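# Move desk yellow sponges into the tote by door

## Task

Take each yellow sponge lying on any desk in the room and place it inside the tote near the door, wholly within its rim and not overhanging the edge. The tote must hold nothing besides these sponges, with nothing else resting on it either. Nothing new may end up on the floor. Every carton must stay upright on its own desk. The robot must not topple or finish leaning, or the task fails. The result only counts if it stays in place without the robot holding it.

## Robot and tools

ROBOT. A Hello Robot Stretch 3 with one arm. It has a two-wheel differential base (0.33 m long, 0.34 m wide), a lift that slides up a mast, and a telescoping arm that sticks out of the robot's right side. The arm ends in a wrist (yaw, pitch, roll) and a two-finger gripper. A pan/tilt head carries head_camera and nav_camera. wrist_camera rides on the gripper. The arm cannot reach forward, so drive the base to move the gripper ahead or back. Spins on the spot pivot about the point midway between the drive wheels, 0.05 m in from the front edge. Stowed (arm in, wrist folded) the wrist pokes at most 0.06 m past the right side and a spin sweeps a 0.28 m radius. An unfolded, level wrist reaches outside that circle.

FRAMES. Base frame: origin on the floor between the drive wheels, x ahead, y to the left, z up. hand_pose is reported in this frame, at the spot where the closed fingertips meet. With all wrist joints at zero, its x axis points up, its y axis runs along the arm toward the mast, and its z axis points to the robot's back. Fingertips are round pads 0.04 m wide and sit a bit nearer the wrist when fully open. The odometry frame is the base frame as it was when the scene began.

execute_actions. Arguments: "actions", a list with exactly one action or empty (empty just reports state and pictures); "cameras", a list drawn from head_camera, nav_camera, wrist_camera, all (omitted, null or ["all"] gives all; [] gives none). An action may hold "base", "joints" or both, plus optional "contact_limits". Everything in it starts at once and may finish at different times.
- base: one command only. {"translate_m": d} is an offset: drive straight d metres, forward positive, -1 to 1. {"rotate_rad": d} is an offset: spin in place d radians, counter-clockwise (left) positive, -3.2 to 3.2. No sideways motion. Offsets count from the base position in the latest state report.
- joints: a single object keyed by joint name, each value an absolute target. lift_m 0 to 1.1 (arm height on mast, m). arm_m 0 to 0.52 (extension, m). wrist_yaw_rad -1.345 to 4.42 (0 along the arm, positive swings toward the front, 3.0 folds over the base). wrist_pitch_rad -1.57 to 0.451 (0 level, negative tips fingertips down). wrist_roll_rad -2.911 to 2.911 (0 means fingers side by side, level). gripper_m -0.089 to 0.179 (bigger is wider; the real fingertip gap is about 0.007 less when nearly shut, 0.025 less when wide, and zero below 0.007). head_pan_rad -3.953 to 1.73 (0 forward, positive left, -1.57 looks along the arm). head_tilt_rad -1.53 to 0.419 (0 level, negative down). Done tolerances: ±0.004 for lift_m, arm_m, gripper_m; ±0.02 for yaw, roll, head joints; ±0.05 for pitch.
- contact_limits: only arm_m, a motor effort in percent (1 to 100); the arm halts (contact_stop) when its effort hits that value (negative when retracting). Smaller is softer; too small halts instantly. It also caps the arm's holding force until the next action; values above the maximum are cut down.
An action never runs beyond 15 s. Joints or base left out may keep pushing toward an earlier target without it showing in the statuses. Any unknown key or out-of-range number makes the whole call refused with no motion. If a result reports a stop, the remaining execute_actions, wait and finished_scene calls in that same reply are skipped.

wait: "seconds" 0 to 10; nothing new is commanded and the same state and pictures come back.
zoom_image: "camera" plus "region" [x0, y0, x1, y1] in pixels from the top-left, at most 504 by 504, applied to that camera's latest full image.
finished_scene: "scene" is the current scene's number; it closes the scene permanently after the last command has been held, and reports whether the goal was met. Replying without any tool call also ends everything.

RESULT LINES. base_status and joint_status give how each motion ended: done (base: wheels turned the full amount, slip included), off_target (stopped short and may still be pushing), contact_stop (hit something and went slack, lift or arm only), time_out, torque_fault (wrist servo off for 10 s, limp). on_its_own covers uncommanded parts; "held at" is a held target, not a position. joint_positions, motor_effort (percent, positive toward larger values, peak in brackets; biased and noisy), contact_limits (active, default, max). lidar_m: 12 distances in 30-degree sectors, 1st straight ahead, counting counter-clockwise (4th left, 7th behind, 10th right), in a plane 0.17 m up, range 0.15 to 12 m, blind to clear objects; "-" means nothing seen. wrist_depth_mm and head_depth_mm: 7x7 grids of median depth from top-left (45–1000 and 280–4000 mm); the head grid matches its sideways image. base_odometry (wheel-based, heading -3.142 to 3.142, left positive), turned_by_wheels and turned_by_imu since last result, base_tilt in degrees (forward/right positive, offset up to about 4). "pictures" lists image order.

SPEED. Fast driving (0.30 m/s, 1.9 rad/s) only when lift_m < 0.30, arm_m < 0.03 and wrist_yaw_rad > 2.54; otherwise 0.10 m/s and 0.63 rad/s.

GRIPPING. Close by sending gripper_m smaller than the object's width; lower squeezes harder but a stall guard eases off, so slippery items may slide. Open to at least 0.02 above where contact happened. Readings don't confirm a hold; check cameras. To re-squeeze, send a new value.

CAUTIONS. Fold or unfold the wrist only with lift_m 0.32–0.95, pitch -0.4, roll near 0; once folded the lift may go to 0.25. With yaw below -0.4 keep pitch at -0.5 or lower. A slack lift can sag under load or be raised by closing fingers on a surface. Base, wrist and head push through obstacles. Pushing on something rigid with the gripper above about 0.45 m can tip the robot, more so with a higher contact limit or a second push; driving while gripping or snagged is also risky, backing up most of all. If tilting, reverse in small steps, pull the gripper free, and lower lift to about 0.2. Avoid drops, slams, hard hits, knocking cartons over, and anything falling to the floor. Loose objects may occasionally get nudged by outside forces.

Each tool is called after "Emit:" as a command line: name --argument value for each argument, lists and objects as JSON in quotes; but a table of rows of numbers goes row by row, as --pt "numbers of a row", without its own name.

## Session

Emit:
execute_actions --actions '[]'

Scene clock: 0.00 s.
base_odometry: x=+0.000 y=+0.000 heading=+0.000 (m, m, rad; odometry frame)
turned_by_wheels: +0.000 (rad since the last result)
turned_by_imu: +0.000 (rad since the last result)
base_tilt: forward=+2.7 right=-0.5 (deg)
lidar_m: 2.14 1.65 1.25 1.44 2.04 1.79 1.93 2.36 1.79 1.91 2.27 1.98
head_depth_mm: 1721 2427 2396 2386 2388 2098 2348 / 1932 2508 2501 2510 2460 1993 2299 / 1940 2623 2622 2616 2585 2572 2514 / 1933 2682 2738 2741 2710 2685 2519 / 1938 2805 2836 2814 2838 2779 2510 / 1930 2493 2529 2541 2540 2507 2415 / 1948 2201 2206 2199 2195 2185 2202
base_status: not commanded
joint_positions: lift_m=+0.471 arm_m=+0.001 wrist_yaw_rad=+2.980 wrist_pitch_rad=-0.453 wrist_roll_rad=+0.019 gripper_m=+0.037 head_pan_rad=+0.003 head_tilt_rad=-0.023
joint_status: not commanded
motor_effort: left_wheel=-1 right_wheel=+1 lift_m=+29 arm_m=-1 wrist_yaw_rad=-1 wrist_pitch_rad=+5 wrist_roll_rad=+0 gripper_m=+0 head_pan_rad=-1 head_tilt_rad=+1 (%)
hand_pose: x=+0.0141 y=+0.0711 z=+0.4760 quat_wxyz=(+0.215, +0.706, +0.101, +0.668) (m; base frame)
wrist_depth_mm: - - - - - - - / - - - - - - - / - - - - - - - / 965 949 992 949 919 932 891 / 814 829 - 796 797 776 756 / 704 713 - 677 652 674 674 / 607 611 - 599 598 594 584
pictures: head_camera (sideways: a quarter turn clockwise sets it upright), nav_camera (sideways: a quarter turn counterclockwise sets it upright), wrist_camera
Images, in order (width x height): head_camera 896x504, nav_camera 672x504, wrist_camera 644x364.

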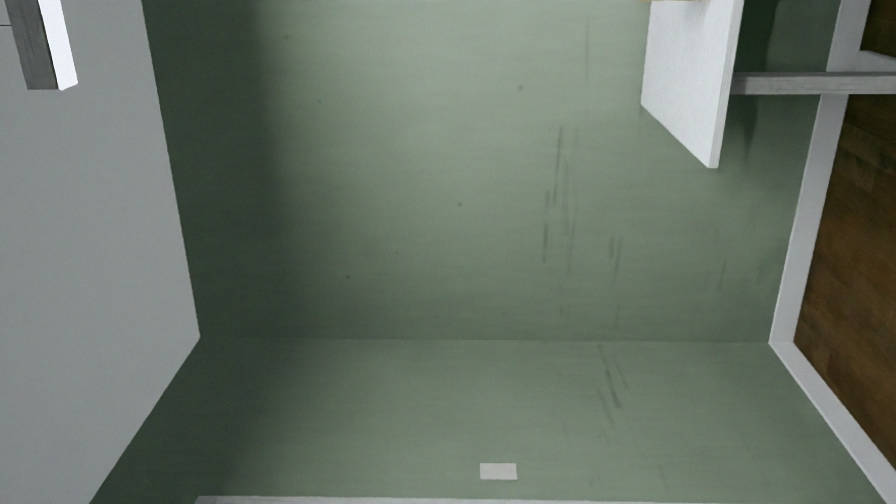

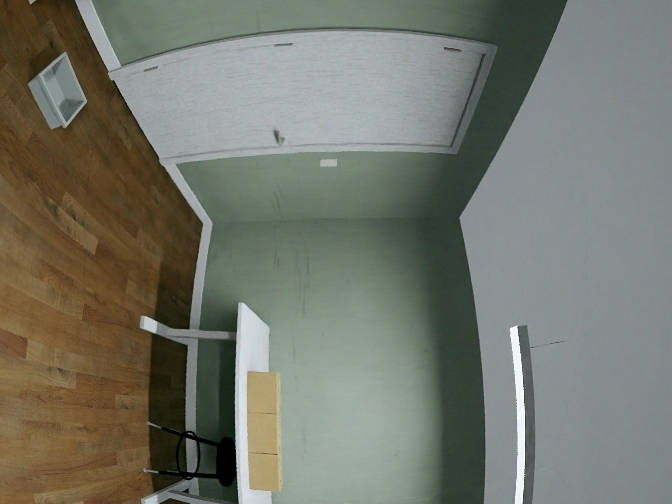

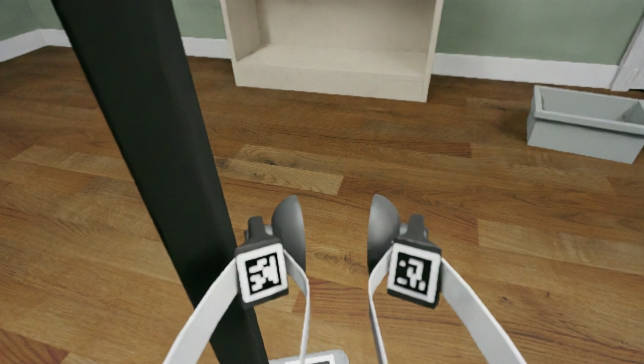

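Emit:
execute_actions --actions '[{"joints":{"head_pan_rad":-0.9,"head_tilt_rad":-0.35,"lift_m":0.4}}]' --cameras '["head_camera","nav_camera"]'

Emit:
execute_actions --actions '[{"joints":{"head_pan_rad":-2.2,"head_tilt_rad":-0.35,"lift_m":0.29}}]' --cameras '["head_camera","nav_camera"]'

Emit:
execute_actions --actions '[{"joints":{"head_pan_rad":-3.5,"head_tilt_rad":-0.35}}]' --cameras '["head_camera","nav_camera"]'

Scene clock: 2.50 s.
base_odometry: x=+0.000 y=+0.000 heading=+0.000 (m, m, rad; odometry frame)
turned_by_wheels: +0.000 (rad since the last result)
turned_by_imu: +0.000 (rad since the last result)
base_tilt: forward=+2.6 right=-0.5 (deg)
lidar_m: 2.15 1.65 1.25 1.44 2.03 1.78 1.93 2.36 1.78 1.91 2.27 1.98
head_depth_mm: 2758 2836 2935 3032 2768 2040 1609 / 2762 2899 3071 3264 2753 2039 1602 / 2617 2742 2903 3046 2769 2011 1600 / 2514 2624 2734 2872 2765 2027 1601 / 2385 2508 2631 2398 2606 2009 1607 / 2308 2400 2521 1961 2623 2022 1590 / 2200 2306 2404 1856 2514 2012 1593
base_status: not commanded
joint_positions: lift_m=+0.400 arm_m=+0.001 wrist_yaw_rad=+2.980 wrist_pitch_rad=-0.453 wrist_roll_rad=+0.019 gripper_m=+0.037 head_pan_rad=-0.893 head_tilt_rad=-0.346
joint_status: all done
motor_effort: left_wheel=-1(1) right_wheel=+1(1) lift_m=+25(24) arm_m=-1(1) wrist_yaw_rad=+0(0) wrist_pitch_rad=+5(5) wrist_roll_rad=+0(0) gripper_m=+0(0) head_pan_rad=-2(29) head_tilt_rad=-2(26) (%)
hand_pose: x=+0.0140 y=+0.0710 z=+0.4051 quat_wxyz=(+0.215, +0.705, +0.101, +0.668) (m; base frame)
wrist_depth_mm: - - - - - - - / - - - - - - - / - - - - - - 927 / 870 831 850 830 812 822 794 / 717 692 - 700 711 684 690 / 615 610 - 608 580 592 590 / 548 538 - 563 520 524 522
pictures: head_camera (sideways: a quarter turn clockwise sets it upright), nav_camera (sideways: a quarter turn counterclockwise sets it upright)
Images, in order (width x height): head_camera 896x504, nav_camera 672x504.

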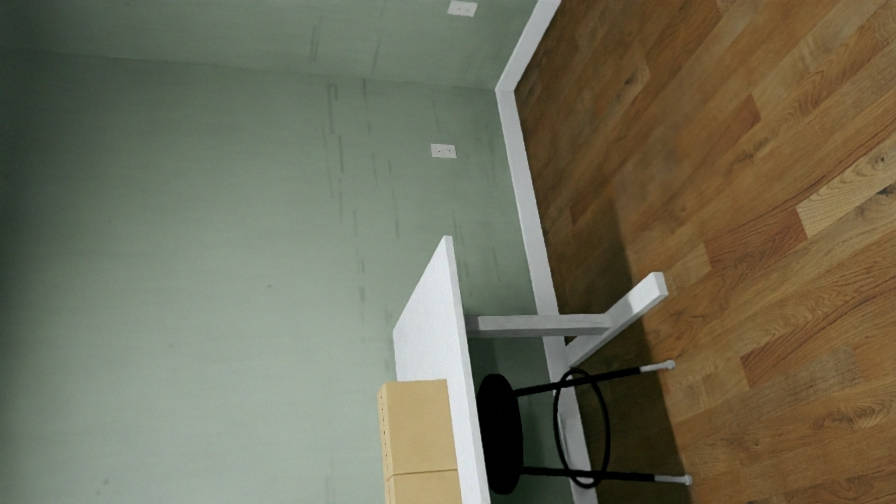

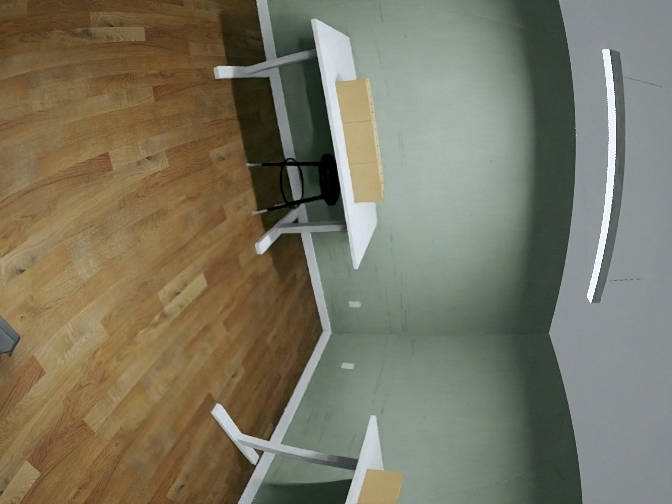

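Scene clock: 4.33 s.
base_odometry: x=+0.000 y=+0.000 heading=+0.000 (m, m, rad; odometry frame)
turned_by_wheels: +0.000 (rad since the last result)
turned_by_imu: +0.000 (rad since the last result)
base_tilt: forward=+2.7 right=-0.4 (deg)
lidar_m: 2.15 1.66 1.25 1.44 2.04 1.79 1.94 2.35 1.79 1.91 2.27 1.98
head_depth_mm: 2059 2156 2279 2439 2542 2043 1619 / 2029 2135 2248 2376 2500 2026 1605 / 2005 2075 2203 2312 2474 2025 1603 / 1964 2063 2135 1837 2352 1974 1614 / 1931 2023 1494 2219 2369 2035 1589 / 1869 1974 1464 2200 2308 2029 1590 / 1858 1939 1444 2137 2236 2022 1594
base_status: not commanded
joint_positions: lift_m=+0.290 arm_m=+0.001 wrist_yaw_rad=+2.980 wrist_pitch_rad=-0.453 wrist_roll_rad=+0.019 gripper_m=+0.037 head_pan_rad=-2.193 head_tilt_rad=-0.346
joint_status: all done
motor_effort: left_wheel=+0(1) right_wheel=+0(0) lift_m=+25(24) arm_m=-1(1) wrist_yaw_rad=+0(2) wrist_pitch_rad=+5(5) wrist_roll_rad=+1(1) gripper_m=+0(1) head_pan_rad=-3(29) head_tilt_rad=-1(2) (%)
hand_pose: x=+0.0140 y=+0.0710 z=+0.2950 quat_wxyz=(+0.215, +0.705, +0.101, +0.668) (m; base frame)
wrist_depth_mm: - - - - - - - / - - - - - - 872 / 835 - 816 821 795 790 778 / 671 668 666 655 673 652 644 / 569 574 - 556 561 545 548 / 498 498 - - 460 469 469 / 442 - - - 414 416 413
pictures: head_camera (sideways: a quarter turn clockwise sets it upright), nav_camera (sideways: a quarter turn counterclockwise sets it upright)
Images, in order (width x height): head_camera 896x504, nav_camera 672x504.

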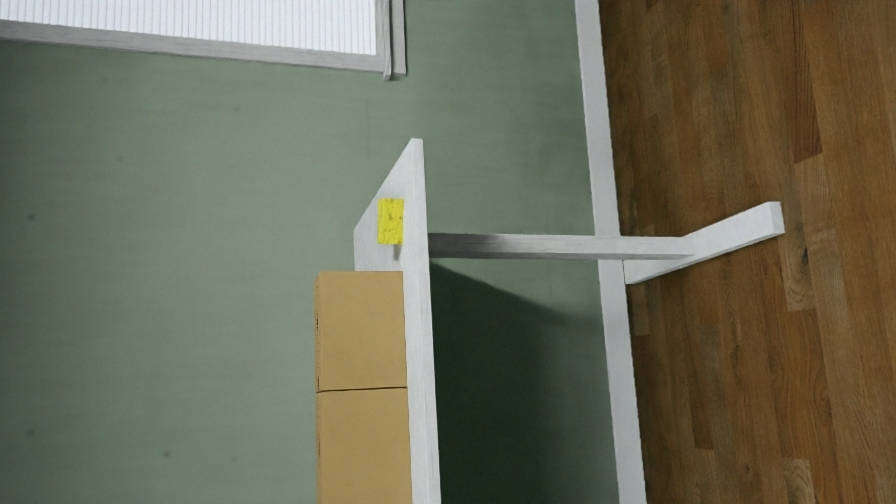

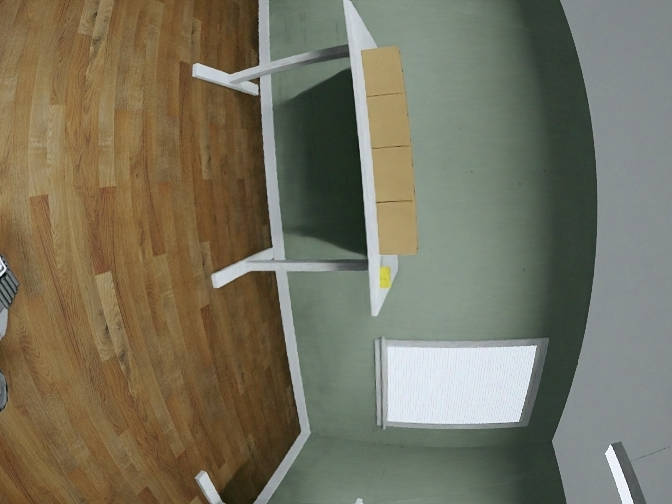

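Scene clock: 5.50 s.
base_odometry: x=+0.000 y=+0.000 heading=+0.000 (m, m, rad; odometry frame)
turned_by_wheels: +0.000 (rad since the last result)
turned_by_imu: +0.000 (rad since the last result)
base_tilt: forward=+2.7 right=-0.4 (deg)
lidar_m: 2.14 1.65 1.25 1.43 2.03 1.78 1.93 2.36 1.78 1.91 2.27 1.98
head_depth_mm: 1873 1959 2035 1749 2273 1977 1606 / 1876 1973 2055 2166 2293 1959 1605 / 1886 1975 1528 2207 2328 2032 1608 / 1908 1985 1532 2213 2351 2019 1589 / 1917 1996 1547 2219 2356 2021 1595 / 1948 2030 1549 2250 2372 2014 1592 / 1948 2055 2058 2277 2379 2019 1599
base_status: not commanded
joint_positions: lift_m=+0.290 arm_m=+0.001 wrist_yaw_rad=+2.980 wrist_pitch_rad=-0.453 wrist_roll_rad=+0.019 gripper_m=+0.037 head_pan_rad=-3.493 head_tilt_rad=-0.346
joint_status: all done
motor_effort: left_wheel=+0(1) right_wheel=+0(1) lift_m=+25(25) arm_m=-1(1) wrist_yaw_rad=+0(0) wrist_pitch_rad=+5(5) wrist_roll_rad=+1(0) gripper_m=+0(1) head_pan_rad=-2(28) head_tilt_rad=-1(0) (%)
hand_pose: x=+0.0140 y=+0.0710 z=+0.2950 quat_wxyz=(+0.215, +0.705, +0.101, +0.668) (m; base frame)
wrist_depth_mm: - - - - - - - / - - - - - - 892 / 845 - 806 783 800 784 785 / 683 676 681 656 646 636 636 / 573 555 - 558 570 544 543 / 483 507 - - 458 471 472 / 442 - - - 421 420 411
pictures: head_camera (sideways: a quarter turn clockwise sets it upright), nav_camera (sideways: a quarter turn counterclockwise sets it upright)
Images, in order (width x height): head_camera 896x504, nav_camera 672x504.

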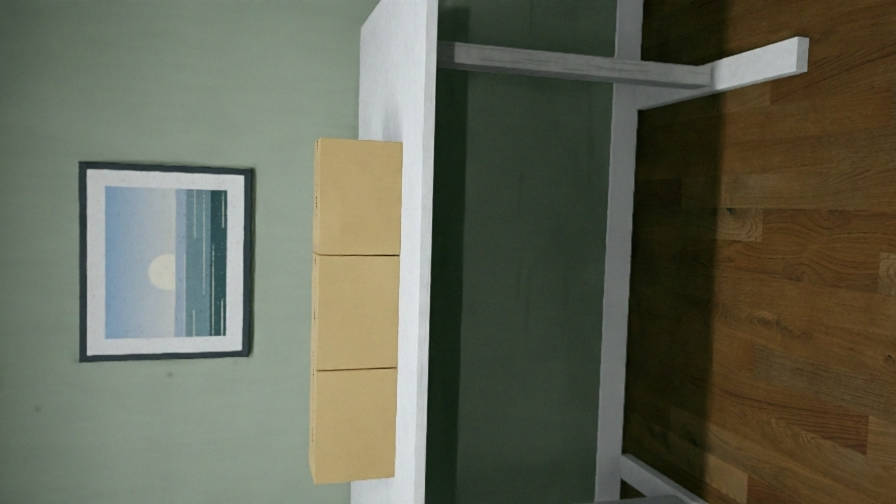

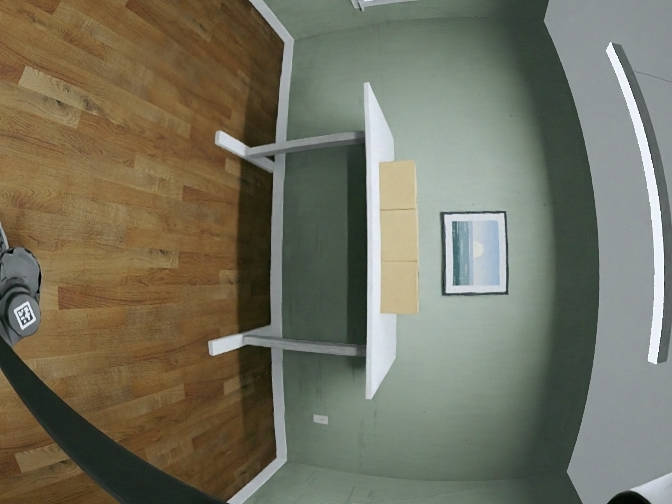

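Emit:
execute_actions --actions '[{"base":{"rotate_rad":-2.85},"joints":{"head_pan_rad":-0.3,"head_tilt_rad":-0.5}}]' --cameras '["nav_camera"]'

Emit:
execute_actions --actions '[{"base":{"translate_m":0.58}}]' --cameras '["head_camera","nav_camera"]'

Scene clock: 23.93 s.
base_odometry: x=+0.000 y=+0.000 heading=-2.850 (m, m, rad; odometry frame)
turned_by_wheels: -2.850 (rad since the last result)
turned_by_imu: -2.802 (rad since the last result)
base_tilt: forward=+2.6 right=-0.4 (deg)
lidar_m: 2.48 1.79 1.91 2.50 2.28 2.15 1.82 1.56 1.25 1.44 1.78 1.93
head_depth_mm: 1801 1877 1458 2221 2174 1718 1411 / 1886 1952 1516 2301 2158 1700 1405 / 1971 2028 2221 2431 2156 1699 1399 / 2026 2167 1923 2464 2158 1707 1401 / 2147 2279 2452 2627 2156 1694 1401 / 2216 2386 2581 2748 2165 1689 1396 / 2316 2504 2711 2841 2148 1681 1398
base_status: done
joint_positions: lift_m=+0.290 arm_m=+0.001 wrist_yaw_rad=+2.980 wrist_pitch_rad=-0.453 wrist_roll_rad=+0.019 gripper_m=+0.037 head_pan_rad=-0.307 head_tilt_rad=-0.495
joint_status: all done
motor_effort: left_wheel=+3(16) right_wheel=-3(8) lift_m=+25(25) arm_m=-1(2) wrist_yaw_rad=-1(1) wrist_pitch_rad=+5(5) wrist_roll_rad=+0(0) gripper_m=-1(0) head_pan_rad=+2(30) head_tilt_rad=-2(18) (%)
hand_pose: x=+0.0140 y=+0.0710 z=+0.2950 quat_wxyz=(+0.215, +0.705, +0.101, +0.668) (m; base frame)
wrist_depth_mm: - - - - - - - / - - - - - - - / 864 - 841 801 795 806 783 / 675 663 670 658 654 643 640 / 569 559 - 555 573 541 538 / 498 506 - - 466 474 477 / 448 - - - 418 417 409
pictures: nav_camera (sideways: a quarter turn counterclockwise sets it upright)
Images, in order (width x height): nav_camera 672x504.

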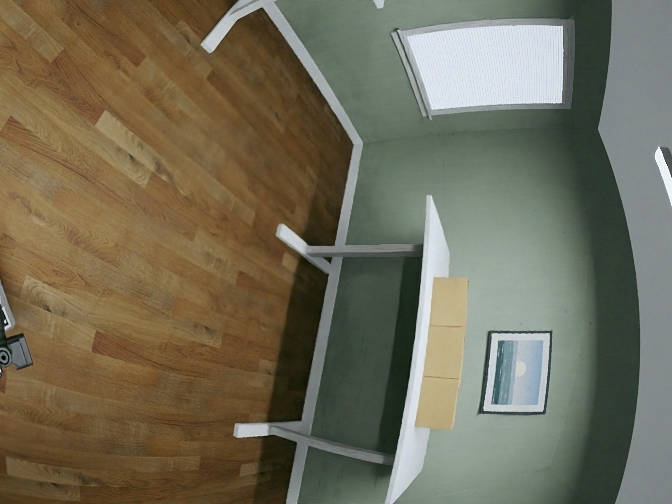

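Scene clock: 27.60 s.
base_odometry: x=-0.556 y=-0.167 heading=-2.850 (m, m, rad; odometry frame)
turned_by_wheels: +0.000 (rad since the last result)
turned_by_imu: +0.002 (rad since the last result)
base_tilt: forward=+2.7 right=-0.5 (deg)
lidar_m: 2.00 1.82 1.35 1.83 2.33 2.39 2.27 1.70 1.65 2.09 1.52 1.39
head_depth_mm: 1477 1540 1057 1783 1925 1694 1412 / 1528 1624 1306 1866 2001 1706 1405 / 1586 1681 1306 1514 1941 1698 1403 / 1635 1773 1306 2048 2132 1698 1395 / 1716 1837 1966 2171 2147 1702 1404 / 1786 1927 2084 2291 2136 1694 1398 / 1871 2024 2215 2433 2148 1691 1400
base_status: done
joint_positions: lift_m=+0.290 arm_m=+0.001 wrist_yaw_rad=+2.980 wrist_pitch_rad=-0.453 wrist_roll_rad=+0.019 gripper_m=+0.037 head_pan_rad=-0.307 head_tilt_rad=-0.495
joint_status: not commanded
motor_effort: left_wheel=+3(14) right_wheel=-3(6) lift_m=+25(25) arm_m=-1(2) wrist_yaw_rad=+0(0) wrist_pitch_rad=+4(5) wrist_roll_rad=+1(0) gripper_m=+0(0) head_pan_rad=+2(2) head_tilt_rad=-2(3) (%)
hand_pose: x=+0.0140 y=+0.0710 z=+0.2950 quat_wxyz=(+0.215, +0.705, +0.101, +0.668) (m; base frame)
wrist_depth_mm: - - - - - - - / - - - - - - - / 846 - 823 810 785 769 777 / 696 651 662 658 660 630 653 / 570 562 - 556 581 546 541 / 495 499 - - 460 472 479 / 441 - - - 420 415 410
pictures: head_camera (sideways: a quarter turn clockwise sets it upright), nav_camera (sideways: a quarter turn counterclockwise sets it upright)
Images, in order (width x height): head_camera 896x504, nav_camera 672x504.

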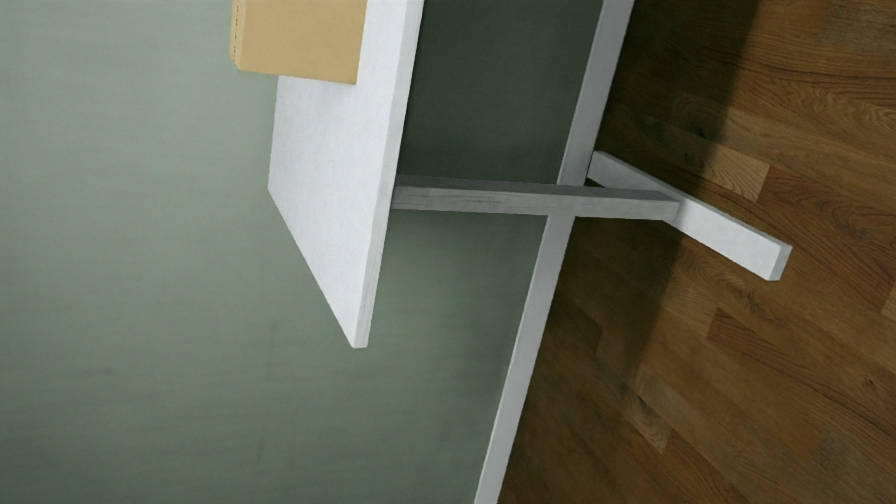

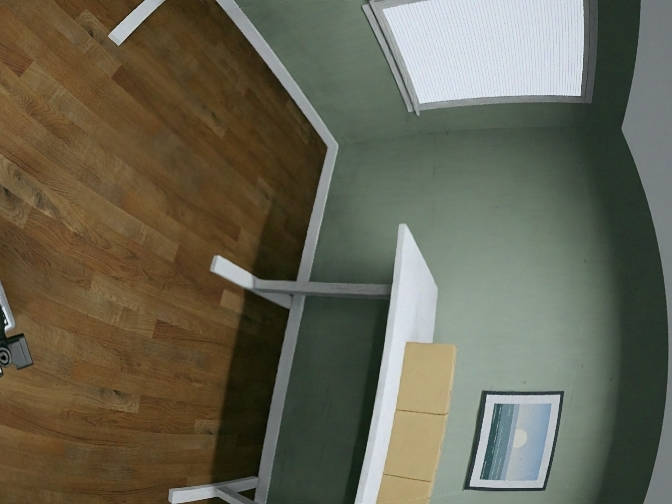

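Emit:
execute_actions --actions '[{"base":{"translate_m":0.88},"joints":{"lift_m":1.1,"arm_m":0.3,"wrist_yaw_rad":-1.3,"wrist_pitch_rad":-0.55,"gripper_m":0.14,"head_pan_rad":-0.9,"head_tilt_rad":-0.7}}]'

Scene clock: 39.20 s.
base_odometry: x=-1.398 y=-0.420 heading=-2.850 (m, m, rad; odometry frame)
turned_by_wheels: +0.000 (rad since the last result)
turned_by_imu: +0.002 (rad since the last result)
base_tilt: forward=+2.6 right=-0.5 (deg)
lidar_m: 1.27 1.22 1.22 1.01 2.31 2.99 2.99 2.24 1.51 1.33 0.68 1.12
head_depth_mm: 1002 1065 752 570 485 1449 1251 / 987 1050 752 570 471 1445 1242 / 973 1034 748 568 471 1440 1246 / 966 1019 747 566 456 1165 1203 / 949 1018 745 564 455 1428 1240 / 939 1022 1133 1300 1489 1436 1234 / 925 1018 1129 1268 1454 1435 1236
base_status: done
joint_positions: lift_m=+1.100 arm_m=+0.300 wrist_yaw_rad=-1.297 wrist_pitch_rad=-0.562 wrist_roll_rad=+0.019 gripper_m=+0.140 head_pan_rad=-0.893 head_tilt_rad=-0.692
joint_status: all done
motor_effort: left_wheel=+2(15) right_wheel=-2(7) lift_m=+34(34) arm_m=+2(4) wrist_yaw_rad=-1(3) wrist_pitch_rad=+4(5) wrist_roll_rad=+0(1) gripper_m=+0(87) head_pan_rad=-2(23) head_tilt_rad=-4(22) (%)
hand_pose: x=-0.2179 y=-0.4995 z=+1.0816 quat_wxyz=(+0.417, -0.259, -0.664, -0.565) (m; base frame)
wrist_depth_mm: - - - - - - - / 605 - - - - - - / 476 - - - - - - / 397 - - - - - - / 340 - - - - - - / 293 - - - - - - / 264 - - - - - -
pictures: head_camera (sideways: a quarter turn clockwise sets it upright), nav_camera (sideways: a quarter turn counterclockwise sets it upright), wrist_camera
Images, in order (width x height): head_camera 896x504, nav_camera 672x504, wrist_camera 644x364.

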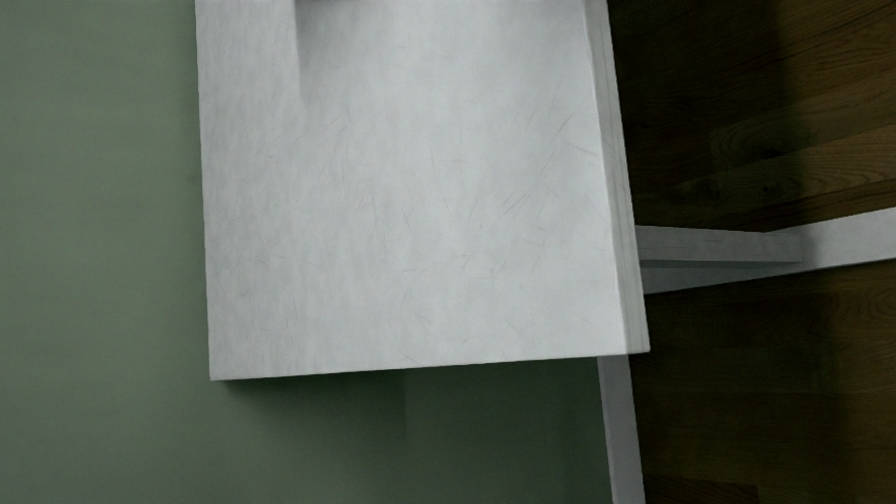

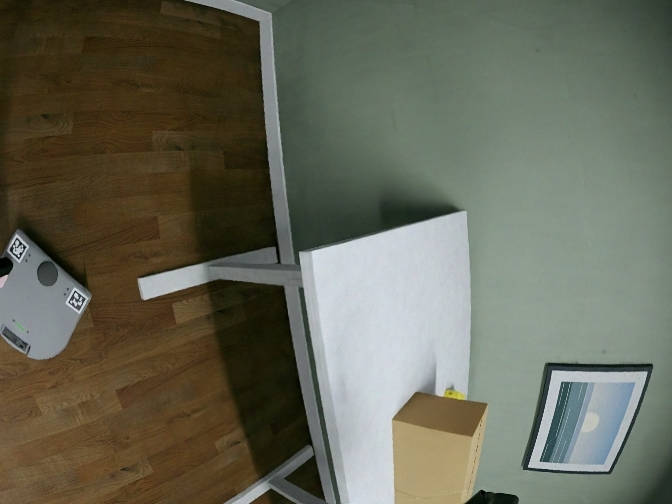

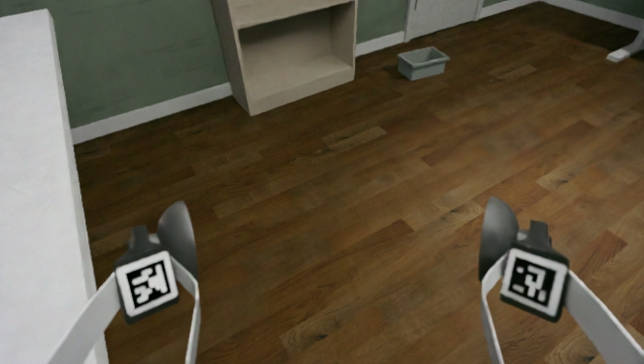

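Emit:
execute_actions --actions '[{"base":{"rotate_rad":0.96},"joints":{"wrist_pitch_rad":-0.9,"head_pan_rad":-2.0,"head_tilt_rad":-0.75}}]'

Scene clock: 48.20 s.
base_odometry: x=-1.398 y=-0.420 heading=-1.890 (m, m, rad; odometry frame)
turned_by_wheels: +0.960 (rad since the last result)
turned_by_imu: +0.946 (rad since the last result)
base_tilt: forward=+2.6 right=-0.4 (deg)
lidar_m: 1.22 1.00 2.02 3.19 3.18 2.24 2.47 1.42 0.68 1.12 1.22 1.23
head_depth_mm: 1128 617 631 532 1602 1403 1215 / 1075 945 679 531 1562 1400 1215 / 1038 939 678 530 1523 1398 1213 / 1011 938 676 529 1524 1395 1197 / 985 931 701 527 469 1275 1203 / 949 930 646 526 455 1381 1207 / 906 986 760 1271 1498 1384 1208
base_status: done
joint_positions: lift_m=+1.100 arm_m=+0.300 wrist_yaw_rad=-1.297 wrist_pitch_rad=-0.907 wrist_roll_rad=+0.019 gripper_m=+0.140 head_pan_rad=-1.993 head_tilt_rad=-0.741
joint_status: all done
motor_effort: left_wheel=-4(9) right_wheel=+4(10) lift_m=+33(33) arm_m=+2(2) wrist_yaw_rad=-2(2) wrist_pitch_rad=+2(1) wrist_roll_rad=+0(0) gripper_m=+0(1) head_pan_rad=-2(30) head_tilt_rad=-4(11) (%)
hand_pose: x=-0.1551 y=-0.4819 z=+1.0218 quat_wxyz=(+0.313, -0.143, -0.696, -0.630) (m; base frame)
wrist_depth_mm: 333 330 329 323 318 314 322 / 306 299 301 299 293 290 292 / 281 277 275 272 271 272 271 / 258 258 256 253 254 251 257 / 241 243 241 238 234 239 239 / 227 - 222 223 221 219 - / 792 211 211 209 208 206 206
pictures: head_camera (sideways: a quarter turn clockwise sets it upright), nav_camera (sideways: a quarter turn counterclockwise sets it upright), wrist_camera
Images, in order (width x height): head_camera 896x504, nav_camera 672x504, wrist_camera 644x364.

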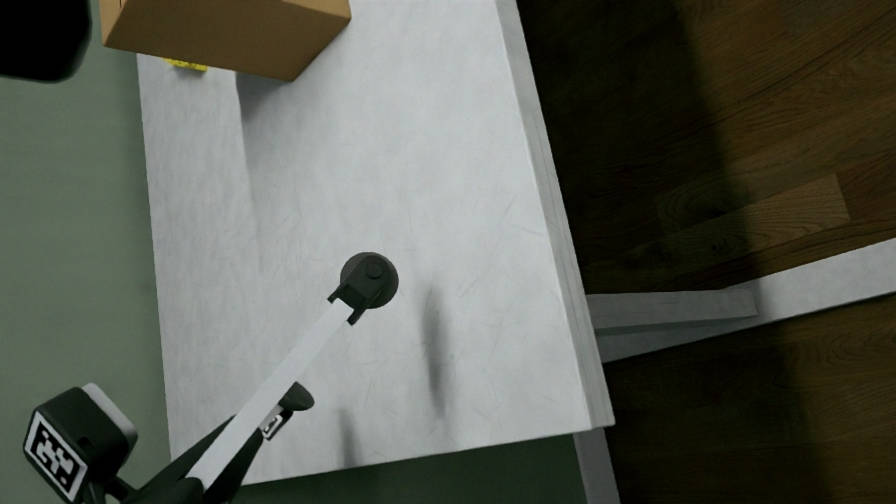

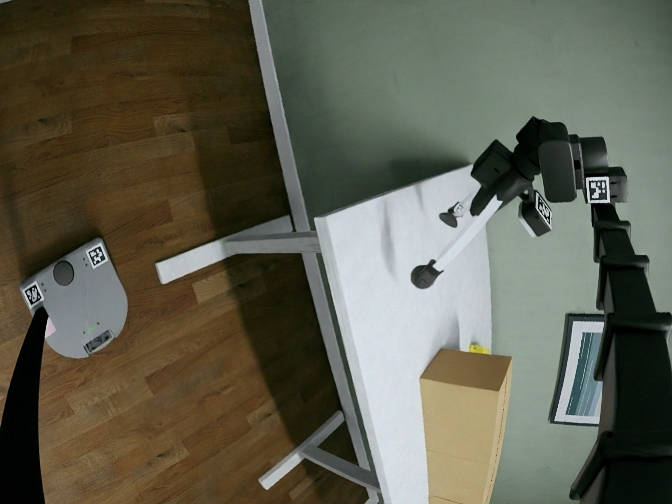

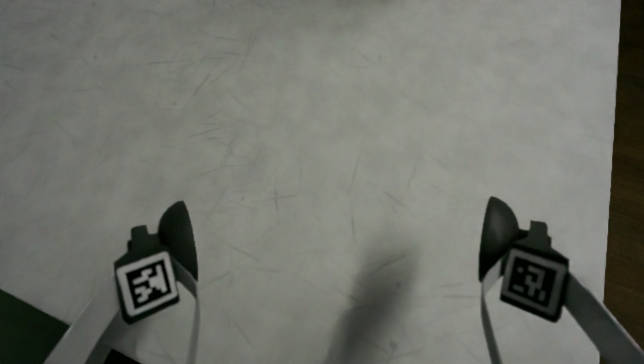

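Emit:
execute_actions --actions '[{"base":{"rotate_rad":0.137},"joints":{"arm_m":0.4,"wrist_pitch_rad":-0.55}}]' --cameras '["wrist_camera"]'

Emit:
execute_actions --actions '[{"base":{"translate_m":-0.25},"joints":{"arm_m":0.52}}]'

Scene clock: 55.60 s.
base_odometry: x=-1.398 y=-0.420 heading=-1.753 (m, m, rad; odometry frame)
turned_by_wheels: +0.137 (rad since the last result)
turned_by_imu: +0.135 (rad since the last result)
base_tilt: forward=+2.6 right=-0.4 (deg)
lidar_m: 1.22 1.00 2.04 3.26 2.92 2.24 1.51 1.29 0.68 1.12 1.31 1.22
head_depth_mm: 1060 949 683 533 1533 1405 1218 / 1010 944 680 530 1530 1393 1215 / 992 938 679 530 471 1392 1217 / 977 989 677 528 470 1267 1187 / 964 928 675 527 456 1390 1212 / 949 1045 1166 1348 1544 1390 1211 / 935 1044 1163 1328 1521 1387 1204
base_status: done
joint_positions: lift_m=+1.100 arm_m=+0.400 wrist_yaw_rad=-1.298 wrist_pitch_rad=-0.572 wrist_roll_rad=+0.019 gripper_m=+0.140 head_pan_rad=-1.993 head_tilt_rad=-0.741
joint_status: all done
motor_effort: left_wheel=-3(10) right_wheel=+3(10) lift_m=+33(33) arm_m=+2(2) wrist_yaw_rad=-2(1) wrist_pitch_rad=+7(8) wrist_roll_rad=+0(0) gripper_m=+0(0) head_pan_rad=-3(3) head_tilt_rad=-4(4) (%)
hand_pose: x=-0.2163 y=-0.5990 z=+1.0795 quat_wxyz=(+0.414, -0.256, -0.665, -0.567) (m; base frame)
wrist_depth_mm: 440 536 626 630 611 359 318 / 459 529 524 516 517 390 354 / 450 440 438 429 424 408 407 / 379 381 368 369 364 355 355 / 346 331 322 320 317 325 314 / 555 - 288 281 285 275 281 / 577 749 256 256 253 251 250
pictures: wrist_camera
Images, in order (width x height): wrist_camera 644x364.

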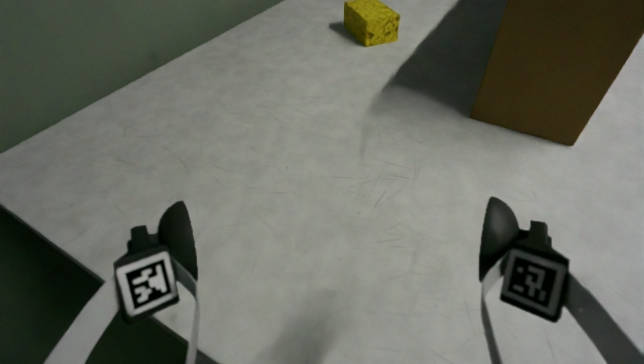

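Scene clock: 59.33 s.
base_odometry: x=-1.353 y=-0.174 heading=-1.753 (m, m, rad; odometry frame)
turned_by_wheels: +0.000 (rad since the last result)
turned_by_imu: +0.001 (rad since the last result)
base_tilt: forward=+2.7 right=-0.4 (deg)
lidar_m: 1.46 1.23 2.20 3.05 2.31 2.01 1.27 1.22 1.06 0.61 1.23 1.46
head_depth_mm: 996 444 475 517 437 1404 1222 / 949 443 465 514 435 1367 1216 / 932 502 521 514 434 1334 1208 / 919 936 676 528 434 1335 1209 / 906 886 673 526 433 1310 1208 / 889 925 670 526 433 993 1178 / 868 924 667 525 431 391 1211
base_status: done
joint_positions: lift_m=+1.100 arm_m=+0.520 wrist_yaw_rad=-1.298 wrist_pitch_rad=-0.572 wrist_roll_rad=+0.019 gripper_m=+0.140 head_pan_rad=-1.993 head_tilt_rad=-0.741
joint_status: all done
motor_effort: left_wheel=-4(11) right_wheel=+4(6) lift_m=+32(33) arm_m=+3(4) wrist_yaw_rad=-2(2) wrist_pitch_rad=+7(7) wrist_roll_rad=+0(0) gripper_m=+1(0) head_pan_rad=-2(2) head_tilt_rad=-3(5) (%)
hand_pose: x=-0.2164 y=-0.7190 z=+1.0796 quat_wxyz=(+0.414, -0.256, -0.665, -0.567) (m; base frame)
wrist_depth_mm: 296 359 460 622 652 630 638 / 310 372 482 516 490 505 499 / 325 400 435 431 398 414 418 / 344 384 370 370 368 362 353 / 331 337 323 321 318 324 310 / 290 - 287 283 283 275 277 / 263 257 256 255 254 252 251
pictures: head_camera (sideways: a quarter turn clockwise sets it upright), nav_camera (sideways: a quarter turn counterclockwise sets it upright), wrist_camera
Images, in order (width x height): head_camera 896x504, nav_camera 672x504, wrist_camera 644x364.

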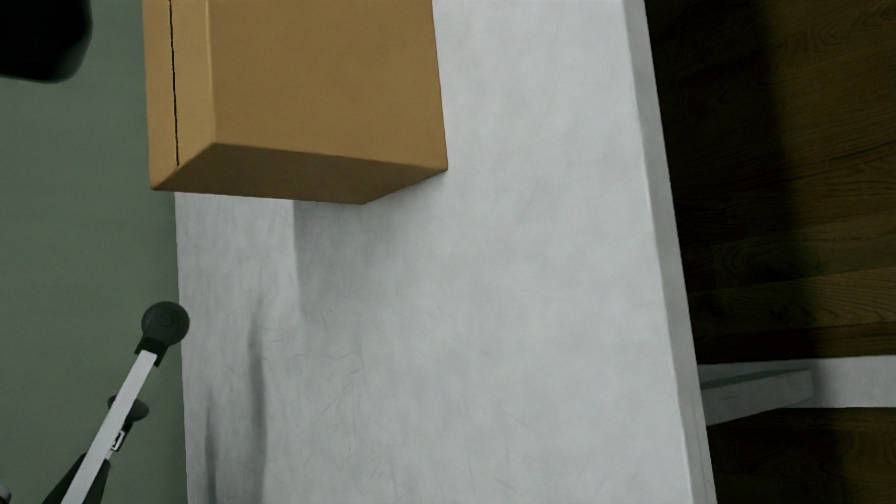

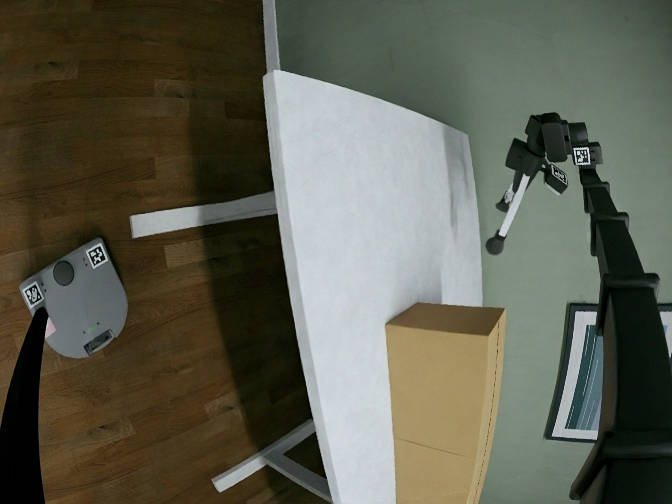

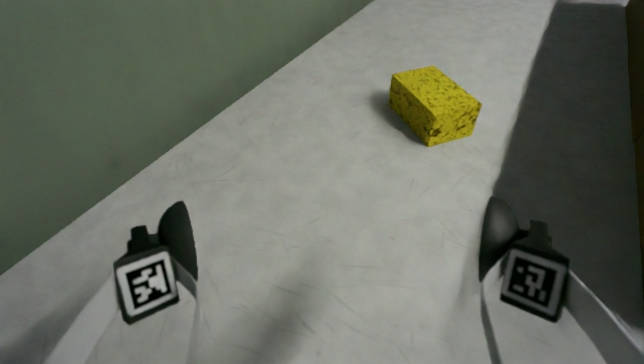

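Emit:
zoom_image --camera "wrist_camera" --region '[340, 0, 644, 170]'

Region (340, 0, 644, 170) of wrist_camera's 644x364 image, scaled by 1.658; it fills the top 282 rows of this view, and the rest is white.

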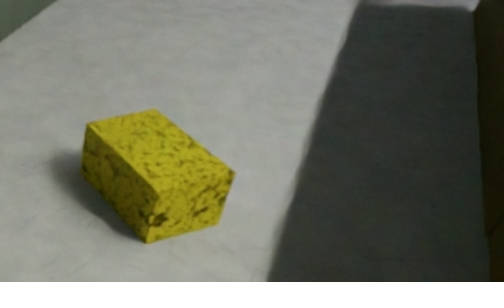

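Emit:
execute_actions --actions '[{"base":{"translate_m":-0.50},"joints":{"wrist_yaw_rad":-0.9,"wrist_pitch_rad":-0.72,"gripper_m":0.13,"head_tilt_rad":-1.0,"head_pan_rad":-1.75}}]'

Scene clock: 74.53 s.
base_odometry: x=-1.262 y=+0.317 heading=-1.753 (m, m, rad; odometry frame)
turned_by_wheels: +0.000 (rad since the last result)
turned_by_imu: +0.002 (rad since the last result)
base_tilt: forward=+2.6 right=-0.4 (deg)
lidar_m: 1.71 1.72 3.17 3.42 2.04 1.58 1.82 0.80 0.92 0.92 0.74 1.89
head_depth_mm: 310 297 350 400 359 332 1131 / 309 300 353 398 359 331 1147 / 308 300 356 401 358 336 1146 / 306 301 360 404 357 335 1142 / 306 303 363 404 357 334 1124 / 300 306 366 403 356 339 1121 / 298 307 369 402 355 1183 1117
base_status: done
joint_positions: lift_m=+1.100 arm_m=+0.520 wrist_yaw_rad=-0.903 wrist_pitch_rad=-0.729 wrist_roll_rad=+0.019 gripper_m=+0.130 head_pan_rad=-1.757 head_tilt_rad=-0.987
joint_status: all done
motor_effort: left_wheel=-4(9) right_wheel=+4(5) lift_m=+33(34) arm_m=+3(2) wrist_yaw_rad=+2(2) wrist_pitch_rad=+3(6) wrist_roll_rad=+0(0) gripper_m=+0(50) head_pan_rad=+2(15) head_tilt_rad=-5(27) (%)
hand_pose: x=-0.1590 y=-0.7729 z=+1.0499 quat_wxyz=(+0.478, -0.066, -0.709, -0.515) (m; base frame)
wrist_depth_mm: 162 181 211 254 324 410 433 / 176 199 236 291 370 378 374 / 193 221 266 328 338 333 330 / 210 249 298 302 298 297 294 / 238 269 276 274 272 272 268 / 266 285 250 249 245 241 244 / 233 231 230 229 228 225 224
pictures: head_camera (sideways: a quarter turn clockwise sets it upright), nav_camera (sideways: a quarter turn counterclockwise sets it upright), wrist_camera
Images, in order (width x height): head_camera 896x504, nav_camera 672x504, wrist_camera 644x364.

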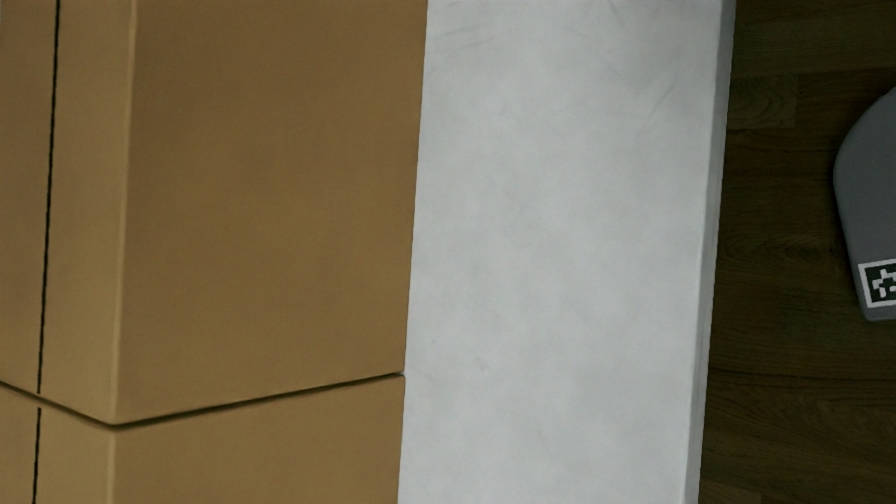

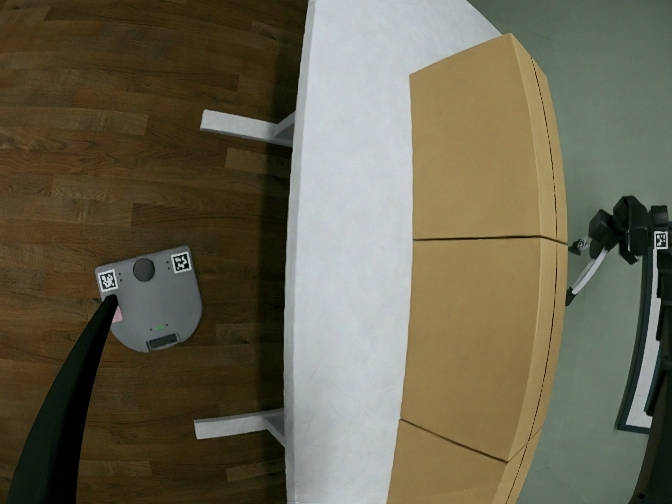

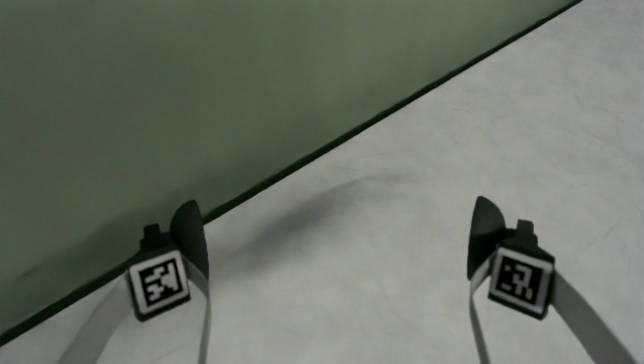

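Emit:
execute_actions --actions '[{"joints":{"wrist_pitch_rad":-1.12}}]' --cameras '["wrist_camera"]'

Scene clock: 76.10 s.
base_odometry: x=-1.262 y=+0.317 heading=-1.753 (m, m, rad; odometry frame)
turned_by_wheels: +0.000 (rad since the last result)
turned_by_imu: +0.000 (rad since the last result)
base_tilt: forward=+2.6 right=-0.4 (deg)
lidar_m: 1.71 1.72 3.19 3.44 2.04 1.58 1.82 0.79 0.92 0.92 0.74 1.88
head_depth_mm: 310 298 350 400 360 332 1128 / 309 300 353 399 359 331 1141 / 308 299 357 401 358 335 1148 / 306 301 359 404 357 335 1139 / 306 303 363 404 357 335 1124 / 300 305 366 403 356 338 1126 / 298 306 369 402 355 1181 1120
base_status: not commanded
joint_positions: lift_m=+1.100 arm_m=+0.520 wrist_yaw_rad=-0.903 wrist_pitch_rad=-1.121 wrist_roll_rad=+0.019 gripper_m=+0.130 head_pan_rad=-1.757 head_tilt_rad=-0.987
joint_status: all done
motor_effort: left_wheel=-4(4) right_wheel=+4(4) lift_m=+33(33) arm_m=+3(3) wrist_yaw_rad=+1(2) wrist_pitch_rad=+0(3) wrist_roll_rad=+0(1) gripper_m=+0(0) head_pan_rad=+2(2) head_tilt_rad=-6(7) (%)
hand_pose: x=-0.0919 y=-0.7200 z=+0.9973 quat_wxyz=(+0.368, +0.072, -0.706, -0.601) (m; base frame)
wrist_depth_mm: 213 246 242 240 239 240 236 / 241 236 235 232 231 229 228 / 229 226 226 224 226 221 219 / 223 219 218 216 216 213 212 / 213 212 210 209 209 207 206 / 206 206 204 202 202 - 197 / 199 199 197 153 195 193 192
pictures: wrist_camera
Images, in order (width x height): wrist_camera 644x364.

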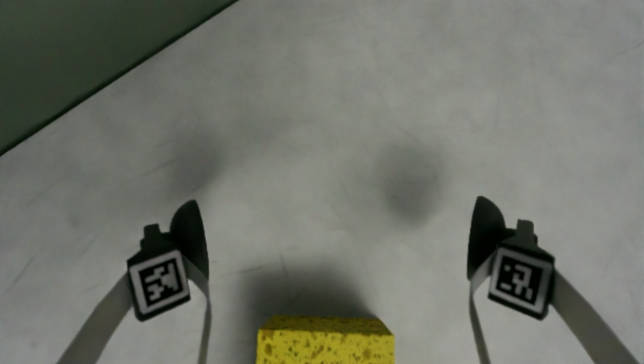

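Emit:
execute_actions --actions '[{"joints":{"wrist_pitch_rad":-1.5}}]' --cameras '["wrist_camera"]'

Scene clock: 77.83 s.
base_odometry: x=-1.262 y=+0.317 heading=-1.753 (m, m, rad; odometry frame)
turned_by_wheels: +0.000 (rad since the last result)
turned_by_imu: +0.000 (rad since the last result)
base_tilt: forward=+2.6 right=-0.4 (deg)
lidar_m: 1.71 1.72 3.16 3.43 2.05 1.59 1.82 0.79 0.92 0.92 0.73 1.88
head_depth_mm: 310 298 350 399 360 332 1130 / 309 300 353 399 359 331 1142 / 308 299 357 401 358 336 1150 / 307 301 360 405 358 335 1139 / 305 303 364 404 357 334 1122 / 300 305 365 403 356 339 1117 / 298 307 368 402 355 1183 1120
base_status: not commanded
joint_positions: lift_m=+1.100 arm_m=+0.520 wrist_yaw_rad=-0.903 wrist_pitch_rad=-1.493 wrist_roll_rad=+0.019 gripper_m=+0.130 head_pan_rad=-1.757 head_tilt_rad=-0.987
joint_status: all done
motor_effort: left_wheel=-5(4) right_wheel=+4(4) lift_m=+33(33) arm_m=+3(3) wrist_yaw_rad=+2(2) wrist_pitch_rad=-2(2) wrist_roll_rad=+1(0) gripper_m=-1(0) head_pan_rad=+2(2) head_tilt_rad=-6(6) (%)
hand_pose: x=-0.0183 y=-0.6618 z=+0.9812 quat_wxyz=(+0.251, +0.200, -0.679, -0.661) (m; base frame)
wrist_depth_mm: 181 179 179 177 178 176 175 / 182 183 182 182 181 180 178 / 188 188 185 142 184 184 182 / 192 190 190 144 188 188 186 / 196 195 193 148 193 191 191 / 201 198 197 151 195 - 196 / 205 204 203 154 201 200 201
pictures: wrist_camera
Images, in order (width x height): wrist_camera 644x364.

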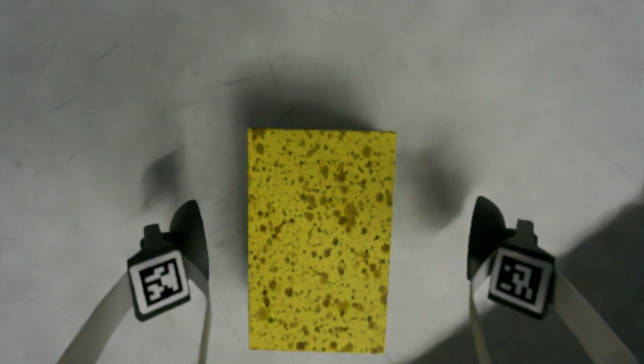

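Emit:
execute_actions --actions '[{"joints":{"lift_m":1.093,"gripper_m":0.02}}]' --cameras '["wrist_camera"]'

Scene clock: 80.30 s.
base_odometry: x=-1.262 y=+0.317 heading=-1.753 (m, m, rad; odometry frame)
turned_by_wheels: +0.000 (rad since the last result)
turned_by_imu: +0.000 (rad since the last result)
base_tilt: forward=+2.6 right=-0.4 (deg)
lidar_m: 1.71 1.72 3.17 3.44 2.04 1.58 1.82 0.79 0.92 0.93 0.73 1.88
head_depth_mm: 310 298 350 400 360 332 1134 / 309 300 353 399 359 332 1138 / 308 299 356 401 358 335 1152 / 307 301 360 405 357 335 1145 / 306 304 363 404 357 335 1122 / 300 306 365 403 356 339 1120 / 299 307 368 402 355 1187 1116
base_status: not commanded
joint_positions: lift_m=+1.093 arm_m=+0.520 wrist_yaw_rad=-0.903 wrist_pitch_rad=-1.493 wrist_roll_rad=+0.019 gripper_m=+0.021 head_pan_rad=-1.757 head_tilt_rad=-0.988
joint_status: all done
motor_effort: left_wheel=-4(4) right_wheel=+4(4) lift_m=+25(28) arm_m=+2(2) wrist_yaw_rad=+1(1) wrist_pitch_rad=-2(2) wrist_roll_rad=+1(0) gripper_m=-15(96) head_pan_rad=+1(2) head_tilt_rad=-6(5) (%)
hand_pose: x=-0.0183 y=-0.6618 z=+0.9746 quat_wxyz=(+0.251, +0.200, -0.679, -0.661) (m; base frame)
wrist_depth_mm: 174 174 173 171 171 170 168 / 178 176 176 175 174 174 172 / 180 180 180 133 177 178 177 / 184 183 183 135 135 182 181 / 190 188 186 138 138 186 185 / 194 193 192 141 141 189 188 / 199 197 196 144 193 193 193
pictures: wrist_camera
Images, in order (width x height): wrist_camera 644x364.

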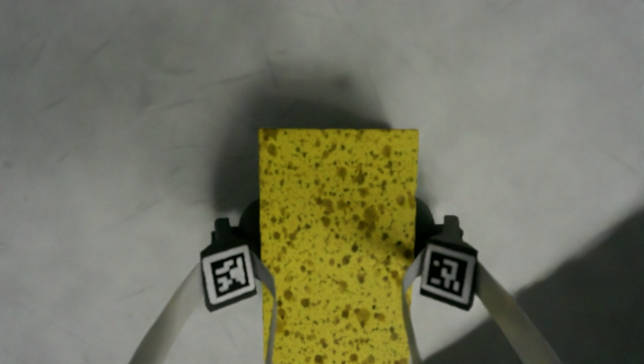

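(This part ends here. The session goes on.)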